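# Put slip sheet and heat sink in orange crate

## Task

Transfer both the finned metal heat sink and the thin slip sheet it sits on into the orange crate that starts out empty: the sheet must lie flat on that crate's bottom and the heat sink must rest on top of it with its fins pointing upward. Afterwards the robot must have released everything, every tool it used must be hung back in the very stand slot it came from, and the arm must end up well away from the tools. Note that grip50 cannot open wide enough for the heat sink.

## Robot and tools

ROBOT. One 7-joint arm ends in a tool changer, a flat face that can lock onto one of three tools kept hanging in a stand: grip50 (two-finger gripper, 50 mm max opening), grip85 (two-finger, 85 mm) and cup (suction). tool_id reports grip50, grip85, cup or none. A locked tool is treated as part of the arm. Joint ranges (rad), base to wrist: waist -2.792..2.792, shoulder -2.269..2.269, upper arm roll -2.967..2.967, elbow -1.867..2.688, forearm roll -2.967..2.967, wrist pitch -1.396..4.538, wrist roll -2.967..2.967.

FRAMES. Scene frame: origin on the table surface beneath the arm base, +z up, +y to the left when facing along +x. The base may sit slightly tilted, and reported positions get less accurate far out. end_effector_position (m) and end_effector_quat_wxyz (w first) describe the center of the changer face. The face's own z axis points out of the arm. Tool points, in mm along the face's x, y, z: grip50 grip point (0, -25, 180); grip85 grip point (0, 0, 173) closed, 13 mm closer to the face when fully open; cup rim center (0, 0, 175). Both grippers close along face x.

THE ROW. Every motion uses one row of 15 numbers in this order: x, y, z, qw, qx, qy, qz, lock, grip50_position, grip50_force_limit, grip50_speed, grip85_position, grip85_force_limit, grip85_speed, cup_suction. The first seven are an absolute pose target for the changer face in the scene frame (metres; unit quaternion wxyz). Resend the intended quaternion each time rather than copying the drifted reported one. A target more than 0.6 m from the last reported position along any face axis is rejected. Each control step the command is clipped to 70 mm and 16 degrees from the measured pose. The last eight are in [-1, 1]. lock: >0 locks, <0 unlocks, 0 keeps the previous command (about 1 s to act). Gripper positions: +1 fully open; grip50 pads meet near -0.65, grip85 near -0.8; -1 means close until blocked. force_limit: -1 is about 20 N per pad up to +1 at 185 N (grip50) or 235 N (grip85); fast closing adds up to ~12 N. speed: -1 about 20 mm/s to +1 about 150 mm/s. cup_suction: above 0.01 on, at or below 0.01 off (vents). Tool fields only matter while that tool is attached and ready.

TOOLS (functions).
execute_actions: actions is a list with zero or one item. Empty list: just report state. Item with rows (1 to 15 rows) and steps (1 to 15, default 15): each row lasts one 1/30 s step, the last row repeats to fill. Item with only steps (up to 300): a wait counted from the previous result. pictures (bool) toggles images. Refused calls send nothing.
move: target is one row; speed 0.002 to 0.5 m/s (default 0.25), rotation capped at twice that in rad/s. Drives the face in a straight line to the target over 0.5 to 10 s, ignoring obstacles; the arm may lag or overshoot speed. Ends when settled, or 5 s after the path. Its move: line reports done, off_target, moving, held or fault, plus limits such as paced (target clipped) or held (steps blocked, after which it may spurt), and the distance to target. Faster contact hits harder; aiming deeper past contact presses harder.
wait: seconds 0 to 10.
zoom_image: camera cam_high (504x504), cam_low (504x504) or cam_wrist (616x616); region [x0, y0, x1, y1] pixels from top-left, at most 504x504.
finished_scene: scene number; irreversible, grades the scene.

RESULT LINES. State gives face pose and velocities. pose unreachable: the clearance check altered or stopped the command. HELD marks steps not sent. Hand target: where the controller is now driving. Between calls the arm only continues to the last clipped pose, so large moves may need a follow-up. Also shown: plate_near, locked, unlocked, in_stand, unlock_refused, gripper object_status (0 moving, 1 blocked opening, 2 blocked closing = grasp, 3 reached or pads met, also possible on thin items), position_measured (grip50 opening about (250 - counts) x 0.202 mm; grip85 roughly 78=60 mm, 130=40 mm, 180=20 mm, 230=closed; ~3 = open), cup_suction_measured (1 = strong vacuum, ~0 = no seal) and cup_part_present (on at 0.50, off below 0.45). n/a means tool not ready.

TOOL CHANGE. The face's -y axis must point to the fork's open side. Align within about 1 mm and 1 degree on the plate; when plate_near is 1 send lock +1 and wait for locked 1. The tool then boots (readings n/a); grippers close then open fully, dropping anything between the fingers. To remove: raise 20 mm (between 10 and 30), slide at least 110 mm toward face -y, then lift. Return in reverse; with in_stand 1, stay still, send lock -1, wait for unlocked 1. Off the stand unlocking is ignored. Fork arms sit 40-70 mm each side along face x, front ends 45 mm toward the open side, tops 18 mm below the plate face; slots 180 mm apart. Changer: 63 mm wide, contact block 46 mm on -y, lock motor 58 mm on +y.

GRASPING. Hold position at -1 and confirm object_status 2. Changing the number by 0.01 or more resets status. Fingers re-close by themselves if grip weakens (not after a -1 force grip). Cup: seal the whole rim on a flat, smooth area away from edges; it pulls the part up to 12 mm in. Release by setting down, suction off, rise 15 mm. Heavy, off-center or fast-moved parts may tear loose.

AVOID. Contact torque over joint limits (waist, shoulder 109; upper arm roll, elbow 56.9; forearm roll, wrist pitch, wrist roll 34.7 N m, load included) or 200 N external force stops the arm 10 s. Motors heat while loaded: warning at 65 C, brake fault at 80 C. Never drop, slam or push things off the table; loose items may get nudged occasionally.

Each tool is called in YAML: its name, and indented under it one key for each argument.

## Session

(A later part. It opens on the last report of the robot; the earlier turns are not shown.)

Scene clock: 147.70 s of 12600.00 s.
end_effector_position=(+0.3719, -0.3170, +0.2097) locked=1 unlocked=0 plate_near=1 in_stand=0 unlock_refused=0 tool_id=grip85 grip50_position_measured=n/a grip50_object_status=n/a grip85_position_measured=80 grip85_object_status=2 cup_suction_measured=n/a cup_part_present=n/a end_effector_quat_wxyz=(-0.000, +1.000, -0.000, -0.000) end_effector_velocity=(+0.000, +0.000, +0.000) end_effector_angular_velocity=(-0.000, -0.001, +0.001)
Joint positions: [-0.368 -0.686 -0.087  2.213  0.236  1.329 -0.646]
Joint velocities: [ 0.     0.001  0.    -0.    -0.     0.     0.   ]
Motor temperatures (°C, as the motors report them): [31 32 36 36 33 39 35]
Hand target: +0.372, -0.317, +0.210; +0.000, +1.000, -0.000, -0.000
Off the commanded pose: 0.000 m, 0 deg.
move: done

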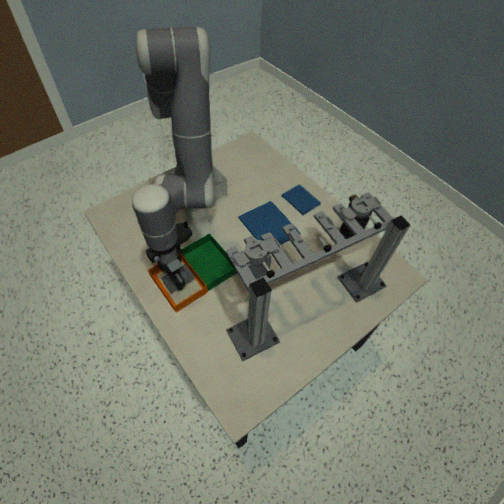

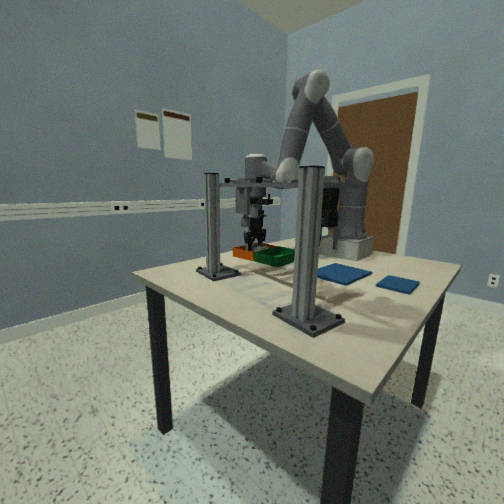

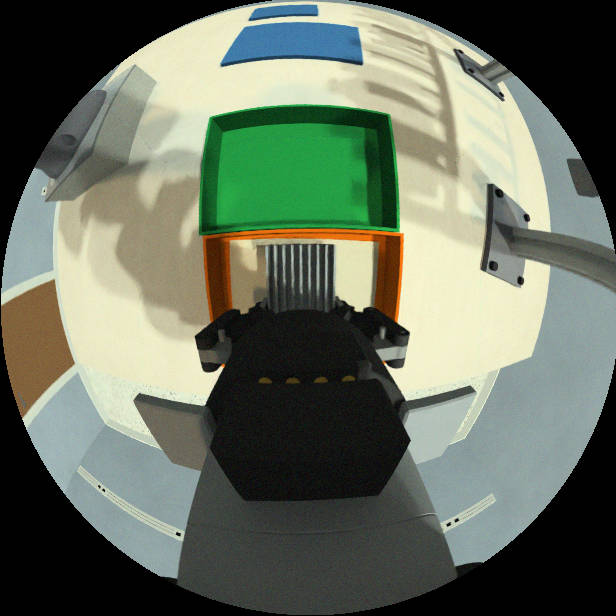

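move:
  target: [0.372,-0.321,0.197,0,1,0,0,0,0,0,0,-1,-0.4,-0.6,0]
  speed: 0.02

zoom_image:
  camera: "cam_high"
  region: [130,210,250,330]

Scene clock: 149.67 s of 12600.00 s.
end_effector_position=(+0.3721, -0.3212, +0.1971) locked=1 unlocked=0 plate_near=1 in_stand=0 unlock_refused=0 tool_id=grip85 grip50_position_measured=n/a grip50_object_status=n/a grip85_position_measured=80 grip85_object_status=2 cup_suction_measured=n/a cup_part_present=n/a end_effector_quat_wxyz=(+0.000, +1.000, -0.000, +0.000) end_effector_velocity=(-0.000, -0.000, -0.000) end_effector_angular_velocity=(+0.000, +0.000, -0.000)
Joint positions: [-0.385 -0.725 -0.077  2.194  0.24   1.351 -0.657]
Joint velocities: [-0. -0.  0. -0. -0. -0. -0.]
Motor temperatures (°C, as the motors report them): [31 32 36 36 33 39 35]
Hand target: +0.372, -0.321, +0.197; +0.000, +1.000, -0.000, -0.000
Off the commanded pose: 0.000 m, 0 deg.
move: done

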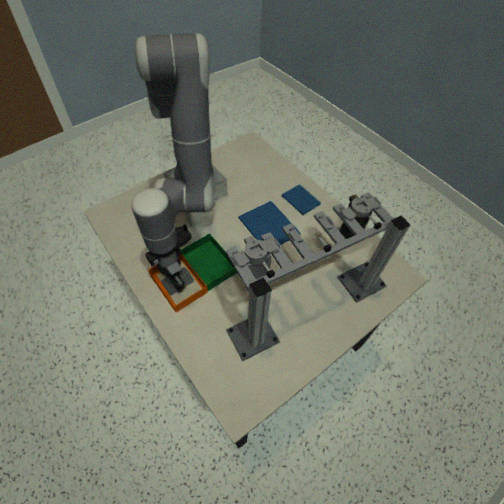

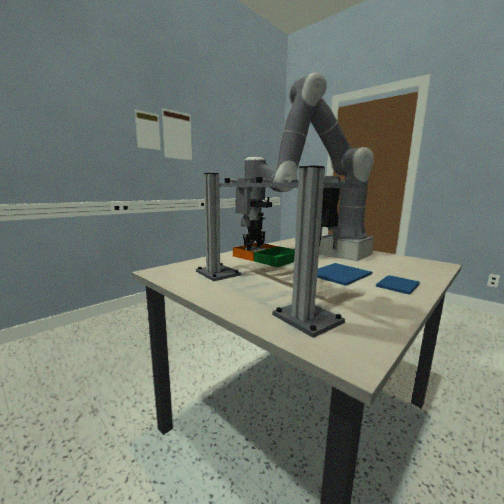

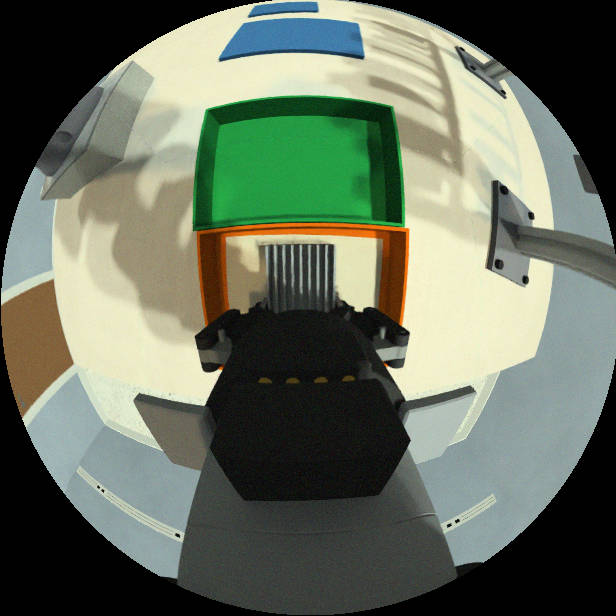

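Region (130, 210, 250, 330) of cam_high's 504x504 image, scaled by 4.200, with more detail than that image has.

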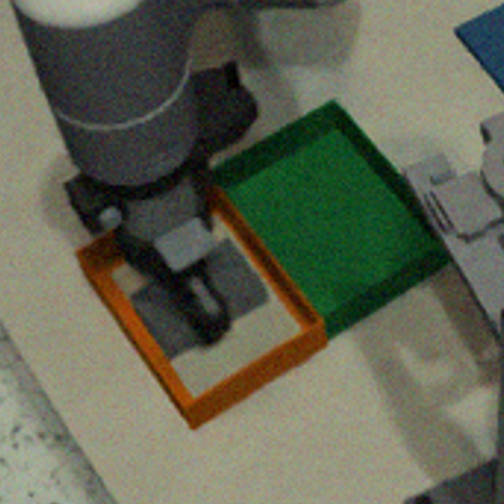

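Fine.

move:
  target: [0.372,-0.321,0.1942,0,1,0,0,0,0,0,0,-1,-0.4,-0.6,0]
  speed: 0.006

move:
  target: [0.372,-0.321,0.1942,0,1,0,0,0,0,0,0,1,-0.4,-0.3,0]

move:
  target: [0.372,-0.321,0.27,0,1,0,0,0,0,0,0,1,-0.4,-0.3,0]
  speed: 0.15

Scene clock: 150.90 s of 12600.00 s.
end_effector_position=(+0.3733, -0.3222, +0.1965) locked=1 unlocked=0 plate_near=1 in_stand=0 unlock_refused=0 tool_id=grip85 grip50_position_measured=n/a grip50_object_status=n/a grip85_position_measured=80 grip85_object_status=2 cup_suction_measured=n/a cup_part_present=n/a end_effector_quat_wxyz=(+0.002, +1.000, -0.000, +0.003) end_effector_velocity=(+0.000, -0.000, +0.000) end_effector_angular_velocity=(-0.000, -0.001, +0.000)
Joint positions: [-0.387 -0.729 -0.075  2.191  0.24   1.358 -0.657]
Joint velocities: [-0.     0.001  0.     0.    -0.     0.     0.   ]
Motor temperatures (°C, as the motors report them): [31 32 36 35 33 39 35]
Hand target: +0.372, -0.321, +0.194; +0.000, +1.000, -0.000, -0.000
Off the commanded pose: 0.003 m, 0 deg.
move: done

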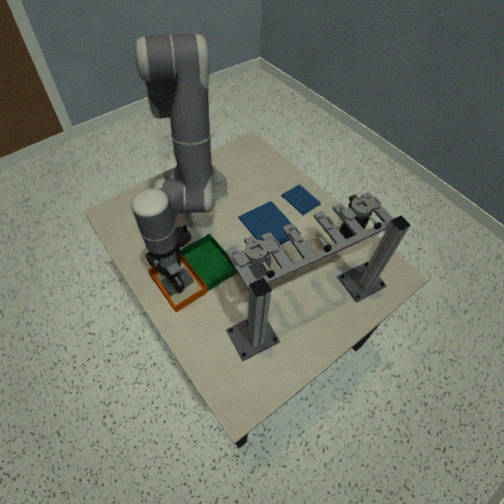

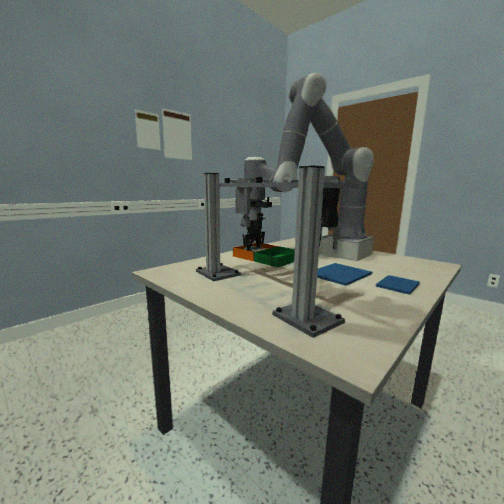

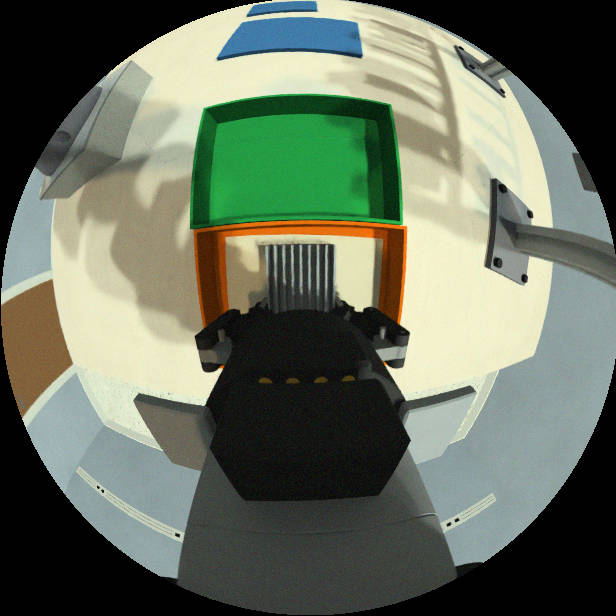

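Scene clock: 151.73 s of 12600.00 s.
end_effector_position=(+0.3721, -0.3212, +0.1943) locked=1 unlocked=0 plate_near=1 in_stand=0 unlock_refused=0 tool_id=grip85 grip50_position_measured=n/a grip50_object_status=n/a grip85_position_measured=3 grip85_object_status=0 cup_suction_measured=n/a cup_part_present=n/a end_effector_quat_wxyz=(+0.000, +1.000, +0.000, +0.000) end_effector_velocity=(-0.000, +0.000, -0.000) end_effector_angular_velocity=(+0.000, +0.000, +0.001)
Joint positions: [-0.387 -0.733 -0.074  2.191  0.24   1.356 -0.657]
Joint velocities: [ 0.    -0.    -0.     0.     0.     0.    -0.001]
Motor temperatures (°C, as the motors report them): [31 32 36 35 33 39 35]
Hand target: +0.372, -0.321, +0.194; +0.000, +1.000, -0.000, -0.000
Off the commanded pose: 0.000 m, 0 deg.
move: done

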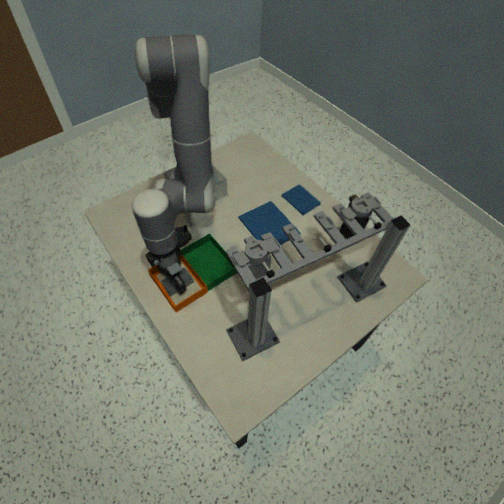

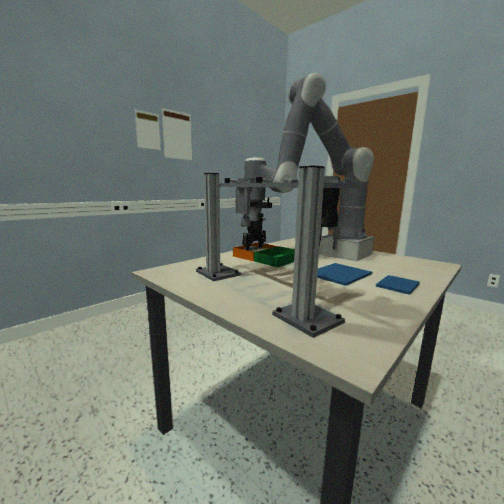

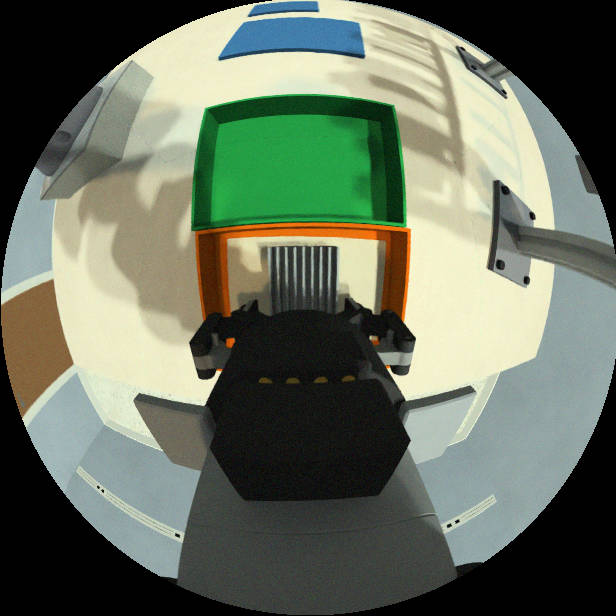

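Scene clock: 152.53 s of 12600.00 s.
end_effector_position=(+0.3718, -0.3210, +0.2702) locked=1 unlocked=0 plate_near=1 in_stand=0 unlock_refused=0 tool_id=grip85 grip50_position_measured=n/a grip50_object_status=n/a grip85_position_measured=3 grip85_object_status=3 cup_suction_measured=n/a cup_part_present=n/a end_effector_quat_wxyz=(+0.000, +1.000, +0.000, +0.000) end_effector_velocity=(-0.000, +0.000, -0.001) end_effector_angular_velocity=(+0.001, +0.002, +0.000)
Joint positions: [-0.344 -0.511 -0.136  2.252  0.183  1.192 -0.614]
Joint velocities: [-0.    -0.001 -0.     0.    -0.    -0.    -0.   ]
Motor temperatures (°C, as the motors report them): [31 32 36 35 33 39 35]
Hand target: +0.372, -0.321, +0.270; -0.000, +1.000, +0.000, +0.000
Off the commanded pose: 0.000 m, 0 deg.
move: done

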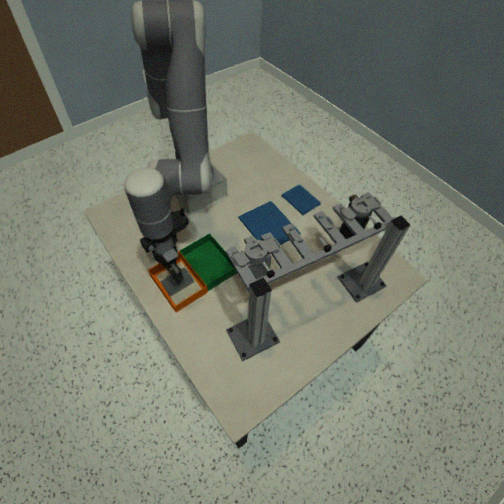

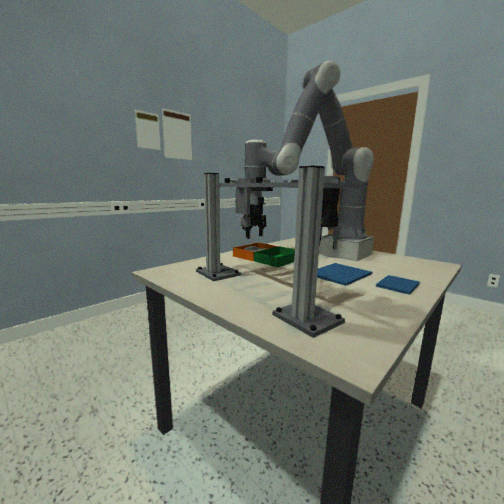

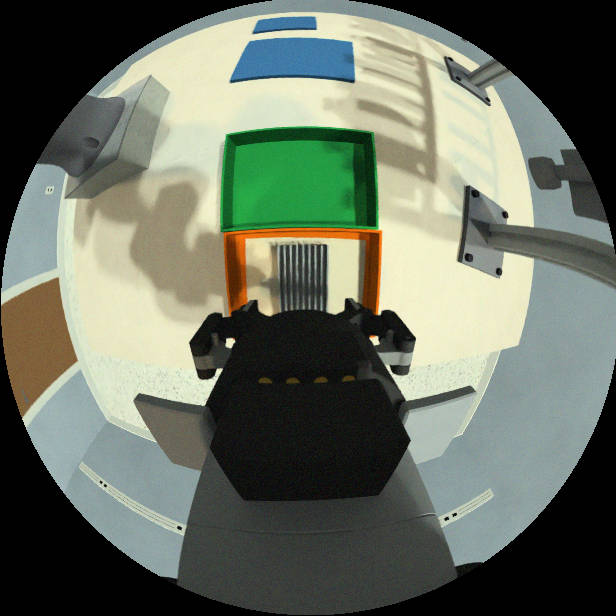

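move:
  target: [0.46,-0.02,0.385,0,0.7576,0.6528,0,0,0,0,0,1,-0.4,-0.3,0]

move:
  target: [0.5152,0.051,0.385,0,0.7576,0.6528,0,0,0,0,0,1,-0.4,-0.3,0]

move:
  target: [0.6385,0.0325,0.385,0,0.7576,0.6528,0,0,0,0,0,1,-0.4,-0.3,0]
  speed: 0.1

move:
  target: [0.6385,0.0325,0.3648,0,0.7576,0.6528,0,0,0,0,0,1,-0.4,-0.3,0]
  speed: 0.02

Scene clock: 156.37 s of 12600.00 s.
end_effector_position=(+0.4587, -0.0185, +0.3855) locked=1 unlocked=0 plate_near=1 in_stand=0 unlock_refused=0 tool_id=grip85 grip50_position_measured=n/a grip50_object_status=n/a grip85_position_measured=3 grip85_object_status=3 cup_suction_measured=n/a cup_part_present=n/a end_effector_quat_wxyz=(-0.002, +0.757, +0.653, +0.002) end_effector_velocity=(-0.000, -0.001, -0.000) end_effector_angular_velocity=(+0.000, +0.000, -0.001)
Joint positions: [-0.036 -0.177  0.224  2.305 -0.064  0.914 -1.169]
Joint velocities: [-0.001 -0.     0.     0.     0.    -0.    -0.   ]
Motor temperatures (°C, as the motors report them): [31 32 36 36 33 39 35]
Hand target: +0.459, -0.019, +0.385; -0.002, +0.757, +0.653, +0.001
Off the commanded pose: 0.002 m, 0 deg.
move: done

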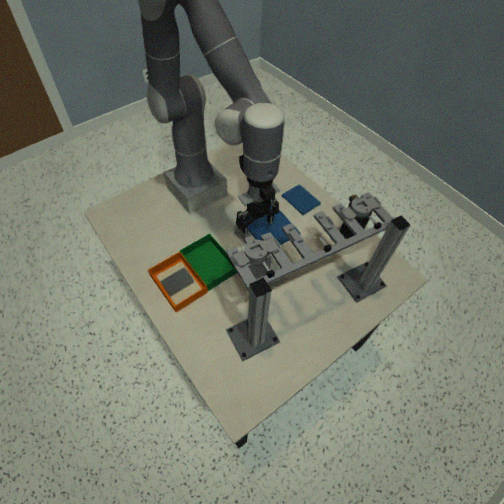

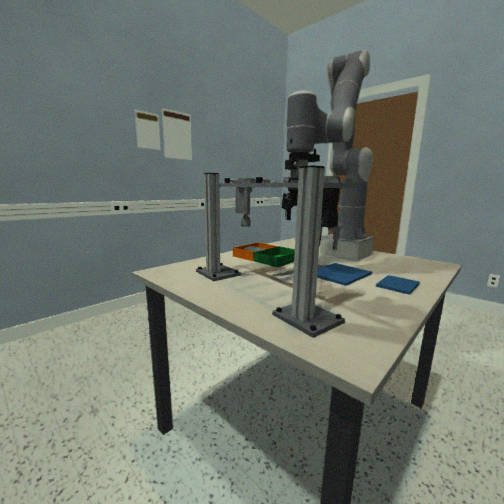

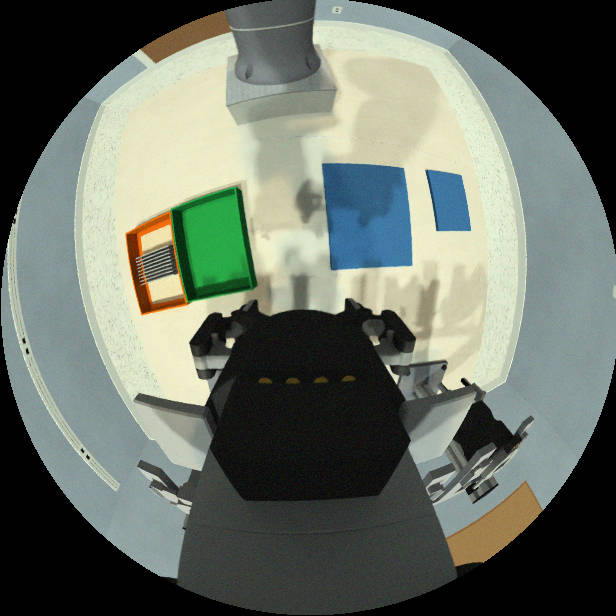

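Scene clock: 157.10 s of 12600.00 s.
end_effector_position=(+0.5149, +0.0514, +0.3852) locked=1 unlocked=0 plate_near=1 in_stand=0 unlock_refused=0 tool_id=grip85 grip50_position_measured=n/a grip50_object_status=n/a grip85_position_measured=3 grip85_object_status=3 cup_suction_measured=n/a cup_part_present=n/a end_effector_quat_wxyz=(-0.001, +0.758, +0.653, +0.000) end_effector_velocity=(+0.000, -0.001, +0.000) end_effector_angular_velocity=(-0.000, -0.000, -0.001)
Joint positions: [ 0.066 -0.299  0.239  2.142 -0.115  0.867 -1.021]
Joint velocities: [-0.001  0.001  0.     0.     0.    -0.     0.   ]
Motor temperatures (°C, as the motors report them): [31 32 36 36 33 39 35]
Hand target: +0.515, +0.051, +0.385; -0.001, +0.758, +0.653, +0.000
Off the commanded pose: 0.001 m, 0 deg.
move: done

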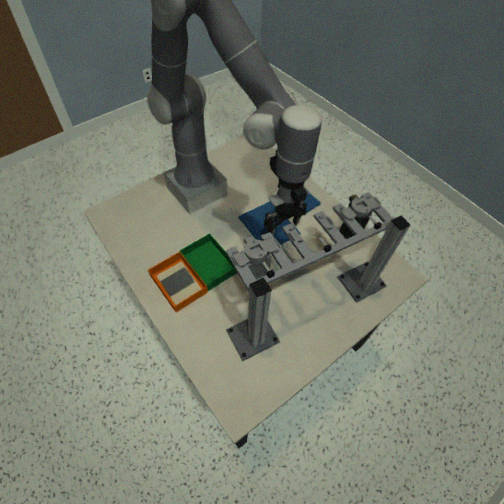

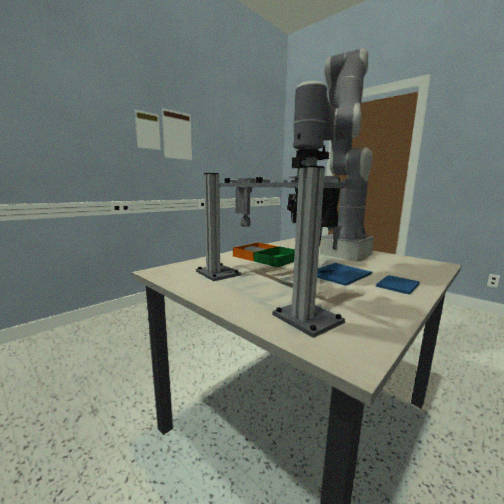

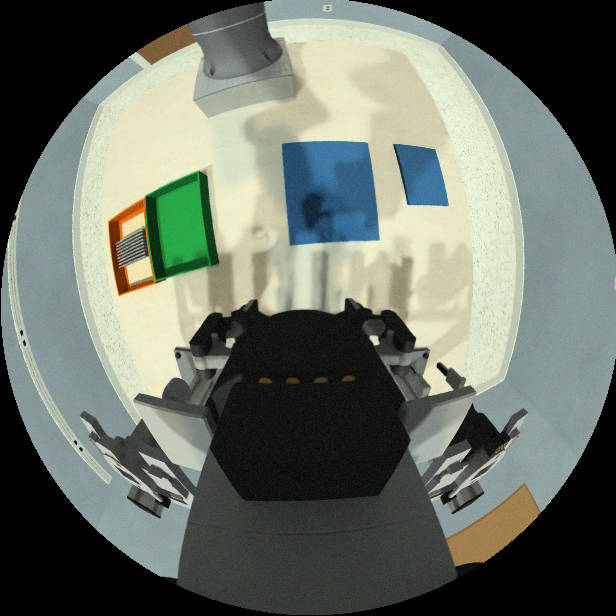

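Scene clock: 158.63 s of 12600.00 s.
end_effector_position=(+0.6386, +0.0326, +0.3855) locked=1 unlocked=0 plate_near=1 in_stand=0 unlock_refused=0 tool_id=grip85 grip50_position_measured=n/a grip50_object_status=n/a grip85_position_measured=3 grip85_object_status=3 cup_suction_measured=n/a cup_part_present=n/a end_effector_quat_wxyz=(+0.000, +0.758, +0.653, +0.000) end_effector_velocity=(-0.000, +0.000, +0.000) end_effector_angular_velocity=(+0.000, -0.001, +0.000)
Joint positions: [ 0.05  -0.531  0.185  1.767 -0.131  0.724 -1.107]
Joint velocities: [ 0.     0.001  0.     0.     0.     0.    -0.   ]
Motor temperatures (°C, as the motors report them): [31 32 36 36 33 39 35]
Hand target: +0.639, +0.033, +0.385; -0.000, +0.758, +0.653, +0.000
Off the commanded pose: 0.000 m, 0 deg.
move: done

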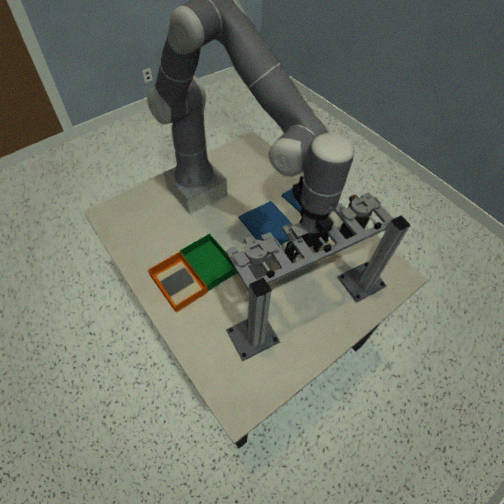

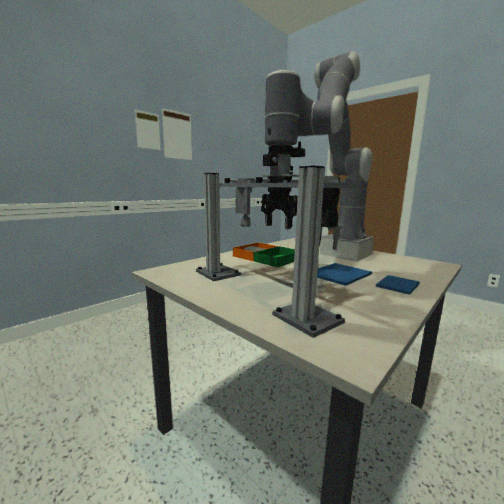

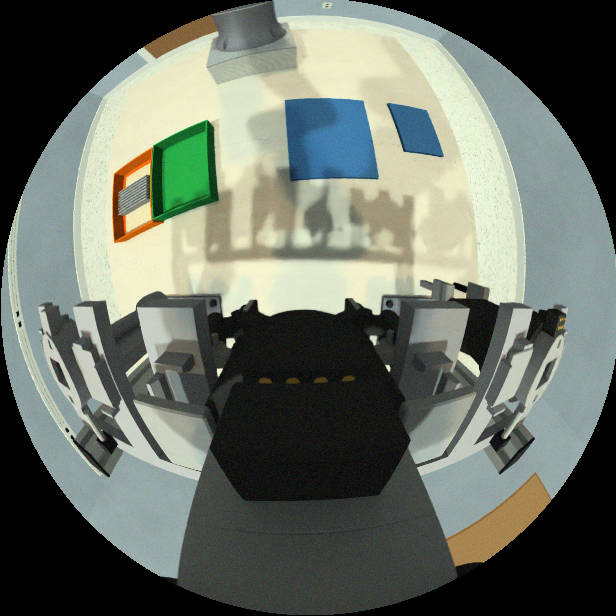

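Scene clock: 159.90 s of 12600.00 s.
end_effector_position=(+0.6389, +0.0323, +0.3652) locked=1 unlocked=0 plate_near=1 in_stand=1 unlock_refused=0 tool_id=grip85 grip50_position_measured=n/a grip50_object_status=n/a grip85_position_measured=3 grip85_object_status=3 cup_suction_measured=n/a cup_part_present=n/a end_effector_quat_wxyz=(+0.000, +0.758, +0.652, +0.001) end_effector_velocity=(-0.000, -0.000, -0.000) end_effector_angular_velocity=(-0.000, +0.000, -0.000)
Joint positions: [ 0.054 -0.562  0.178  1.781 -0.138  0.77  -1.101]
Joint velocities: [-0.  0. -0. -0.  0. -0. -0.]
Motor temperatures (°C, as the motors report them): [31 32 36 36 33 39 35]
Hand target: +0.639, +0.032, +0.365; -0.000, +0.758, +0.653, +0.000
Off the commanded pose: 0.001 m, 0 deg.
move: done

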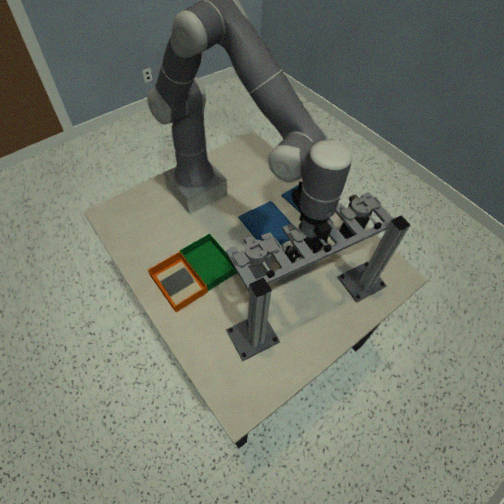

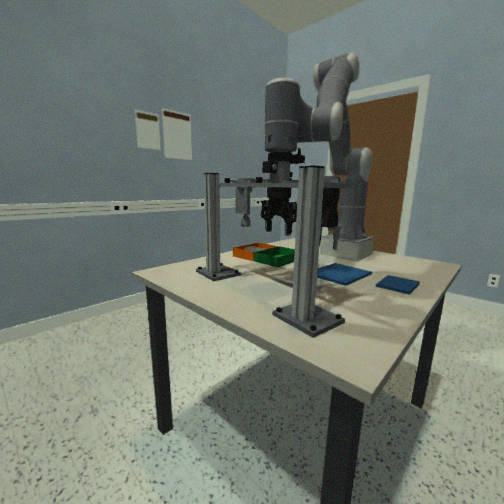

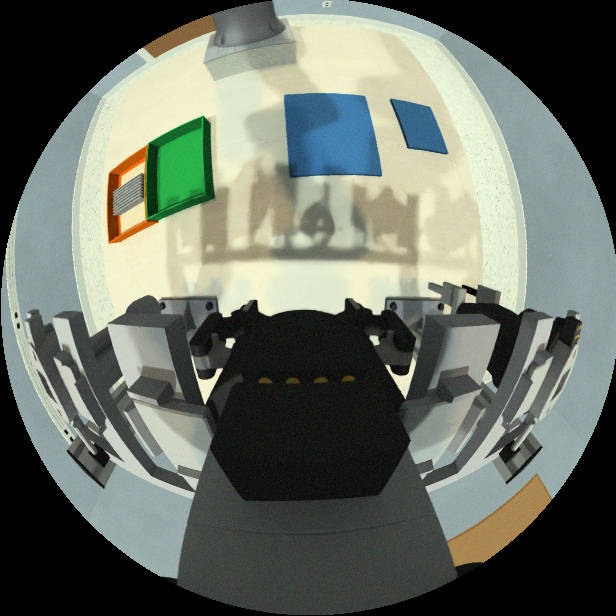

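execute_actions:
  actions:
    - {"rows":[[0.6387,0.0324,0.3648,0,0.7576,0.6528,0,-1,0,0,0,1,-0.4,-0.3,0]],"steps":15}
  pictures: false

execute_actions:
  actions:
    - {"steps":22}
  pictures: false

Scene clock: 160.87 s of 12600.00 s.
end_effector_position=(+0.6388, +0.0323, +0.3648) locked=0 unlocked=0 plate_near=1 in_stand=1 unlock_refused=0 tool_id=none grip50_position_measured=n/a grip50_object_status=n/a grip85_position_measured=n/a grip85_object_status=n/a cup_suction_measured=n/a cup_part_present=n/a end_effector_quat_wxyz=(+0.000, +0.758, +0.653, +0.000) end_effector_velocity=(-0.000, +0.000, -0.000) end_effector_angular_velocity=(+0.000, +0.000, +0.001)
Joint positions: [ 0.054 -0.563  0.178  1.781 -0.139  0.769 -1.102]
Joint velocities: [ 0.001 -0.    -0.     0.     0.     0.    -0.   ]
Motor temperatures (°C, as the motors report them): [31 32 36 36 33 39 35]
Hand target: +0.639, +0.032, +0.365; +0.000, +0.758, +0.653, -0.000
Off the commanded pose: 0.000 m, 0 deg.
Steps of this call (steps 1 to 14: nothing new was sent; steps 15 to 29: all 15 steps of this action). Readings (end_effector_position | what the end effector reports):
15: (+0.6388, +0.0323, +0.3650) | locked=1 unlocked=0 plate_near=1 in_stand=1 unlock_refused=0 tool_id=grip85 grip50_position_measured=n/a grip50_object_status=n/a grip85_position_measured=3 grip85_object_status=3 cup_suction_measured=n/a cup_part_present=n/a
16: (+0.6388, +0.0323, +0.3650) | locked=1 unlocked=0 plate_near=1 in_stand=1 unlock_refused=0 tool_id=grip85 grip50_position_measured=n/a grip50_object_status=n/a grip85_position_measured=3 grip85_object_status=3 cup_suction_measured=n/a cup_part_present=n/a
18: (+0.6388, +0.0323, +0.3650) | locked=1 unlocked=0 plate_near=1 in_stand=1 unlock_refused=0 tool_id=grip85 grip50_position_measured=n/a grip50_object_status=n/a grip85_position_measured=3 grip85_object_status=3 cup_suction_measured=n/a cup_part_present=n/a
22: (+0.6388, +0.0323, +0.3648) | locked=0 unlocked=0 plate_near=1 in_stand=1 unlock_refused=0 tool_id=none grip50_position_measured=n/a grip50_object_status=n/a grip85_position_measured=n/a grip85_object_status=n/a cup_suction_measured=n/a cup_part_present=n/a
29: the state above

Scene clock: 161.60 s of 12600.00 s.
end_effector_position=(+0.6388, +0.0323, +0.3648) locked=0 unlocked=1 plate_near=1 in_stand=1 unlock_refused=0 tool_id=none grip50_position_measured=n/a grip50_object_status=n/a grip85_position_measured=n/a grip85_object_status=n/a cup_suction_measured=n/a cup_part_present=n/a end_effector_quat_wxyz=(+0.000, +0.758, +0.653, +0.000) end_effector_velocity=(-0.000, +0.000, +0.000) end_effector_angular_velocity=(+0.000, -0.000, +0.000)
Joint positions: [ 0.054 -0.563  0.178  1.781 -0.139  0.769 -1.102]
Joint velocities: [ 0.  0. -0.  0.  0.  0. -0.]
Motor temperatures (°C, as the motors report them): [31 32 36 36 33 39 35]
Hand target: +0.639, +0.032, +0.365; +0.000, +0.758, +0.653, -0.000
Off the commanded pose: 0.000 m, 0 deg.
Steps of this call (steps 1 to 22: nothing new was sent). Readings (end_effector_position | what the end effector reports):
1: (+0.6388, +0.0323, +0.3648) | locked=0 unlocked=0 plate_near=1 in_stand=1 unlock_refused=0 tool_id=none grip50_position_measured=n/a grip50_object_status=n/a grip85_position_measured=n/a grip85_object_status=n/a cup_suction_measured=n/a cup_part_present=n/a
2: (+0.6388, +0.0323, +0.3648) | locked=0 unlocked=0 plate_near=1 in_stand=1 unlock_refused=0 tool_id=none grip50_position_measured=n/a grip50_object_status=n/a grip85_position_measured=n/a grip85_object_status=n/a cup_suction_measured=n/a cup_part_present=n/a
4: (+0.6388, +0.0323, +0.3648) | locked=0 unlocked=0 plate_near=1 in_stand=1 unlock_refused=0 tool_id=none grip50_position_measured=n/a grip50_object_status=n/a grip85_position_measured=n/a grip85_object_status=n/a cup_suction_measured=n/a cup_part_present=n/a
8: (+0.6388, +0.0323, +0.3648) | locked=0 unlocked=0 plate_near=1 in_stand=1 unlock_refused=0 tool_id=none grip50_position_measured=n/a grip50_object_status=n/a grip85_position_measured=n/a grip85_object_status=n/a cup_suction_measured=n/a cup_part_present=n/a
22: the state above

move:
  target: [0.6387,0.0324,0.41,0,0.7576,0.6528,0,0,0,0,0,0,0,0,0]
  speed: 0.1

move:
  target: [0.42,0.0,0.47,0,0.7576,0.6528,0,0,0,0,0,0,0,0,0]

zoom_image:
  camera: "cam_high"
  region: [130,180,410,330]

Scene clock: 162.77 s of 12600.00 s.
end_effector_position=(+0.6386, +0.0324, +0.4102) locked=0 unlocked=1 plate_near=0 in_stand=0 unlock_refused=0 tool_id=none grip50_position_measured=n/a grip50_object_status=n/a grip85_position_measured=n/a grip85_object_status=n/a cup_suction_measured=n/a cup_part_present=n/a end_effector_quat_wxyz=(+0.000, +0.757, +0.653, +0.000) end_effector_velocity=(+0.000, +0.000, -0.000) end_effector_angular_velocity=(+0.000, -0.000, +0.000)
Joint positions: [ 0.045 -0.495  0.193  1.747 -0.123  0.668 -1.113]
Joint velocities: [ 0. -0.  0. -0.  0.  0.  0.]
Motor temperatures (°C, as the motors report them): [31 32 36 36 33 39 35]
Hand target: +0.638, +0.032, +0.410; +0.000, +0.757, +0.653, -0.000
Off the commanded pose: 0.000 m, 0 deg.
move: done

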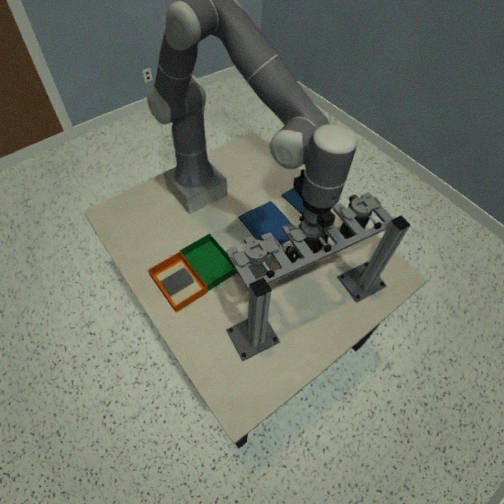

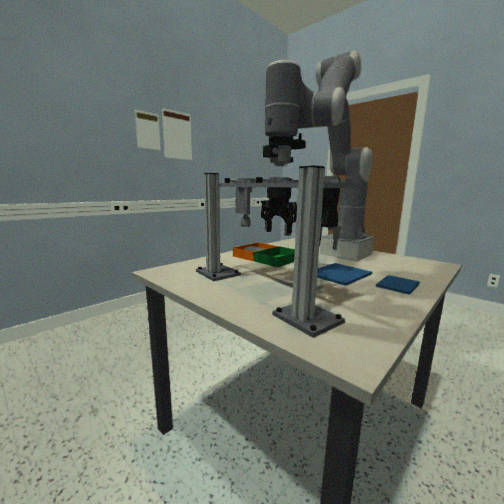

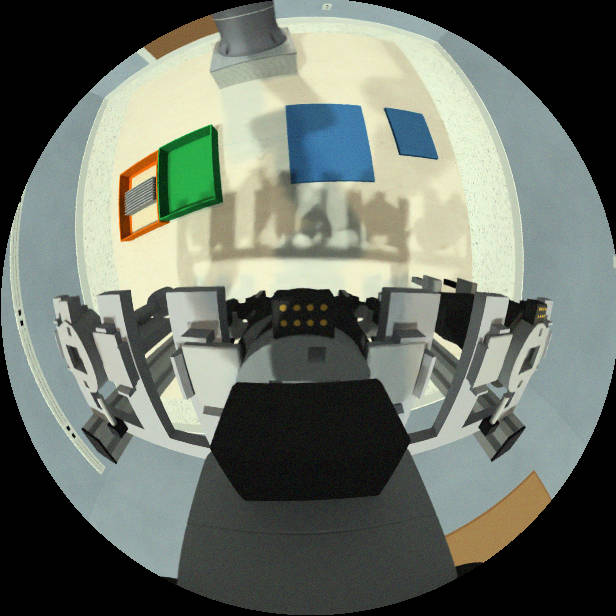

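Scene clock: 164.07 s of 12600.00 s.
end_effector_position=(+0.4198, -0.0005, +0.4692) locked=0 unlocked=1 plate_near=0 in_stand=0 unlock_refused=0 tool_id=none grip50_position_measured=n/a grip50_object_status=n/a grip85_position_measured=n/a grip85_object_status=n/a cup_suction_measured=n/a cup_part_present=n/a end_effector_quat_wxyz=(+0.001, +0.757, +0.653, -0.001) end_effector_velocity=(+0.000, +0.000, -0.001) end_effector_angular_velocity=(+0.000, +0.001, +0.000)
Joint positions: [-0.044  0.079  0.291  2.288  0.02   0.649 -1.17 ]
Joint velocities: [ 0.    -0.002  0.     0.    -0.     0.     0.   ]
Motor temperatures (°C, as the motors report them): [31 32 36 36 33 39 35]
Hand target: +0.420, -0.001, +0.469; +0.001, +0.757, +0.653, -0.000
Off the commanded pose: 0.001 m, 0 deg.
move: done

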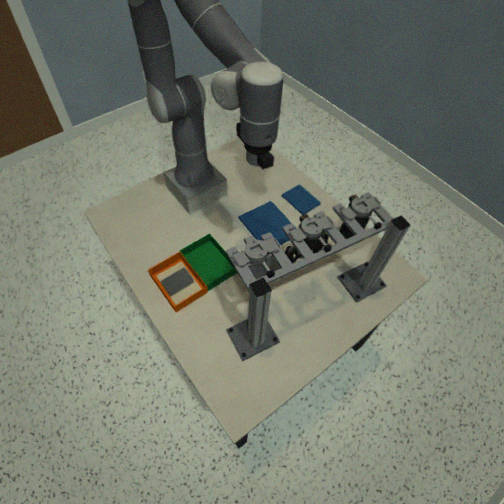

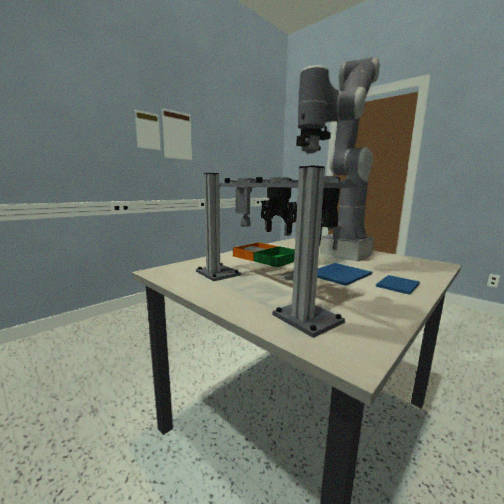

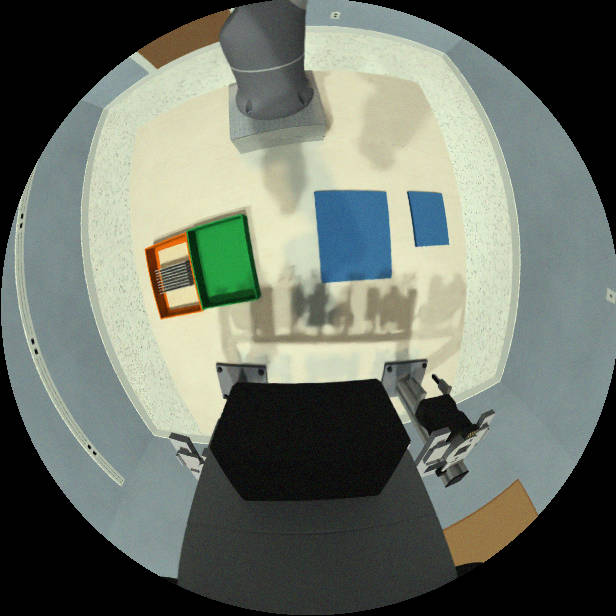

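Region (130, 180, 410, 330) of cam_high's 504x504 image, scaled by 1.800, with more detail than that image has; it fills the top 270 rows of this view, and the rest is white.

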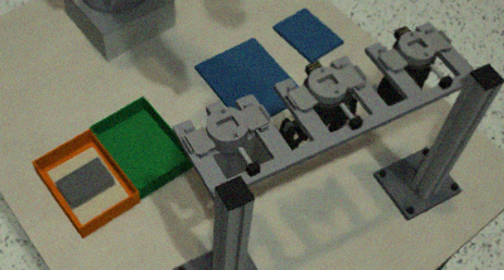

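finished_scene:
  scene: 1

The scene is finished: the task was done.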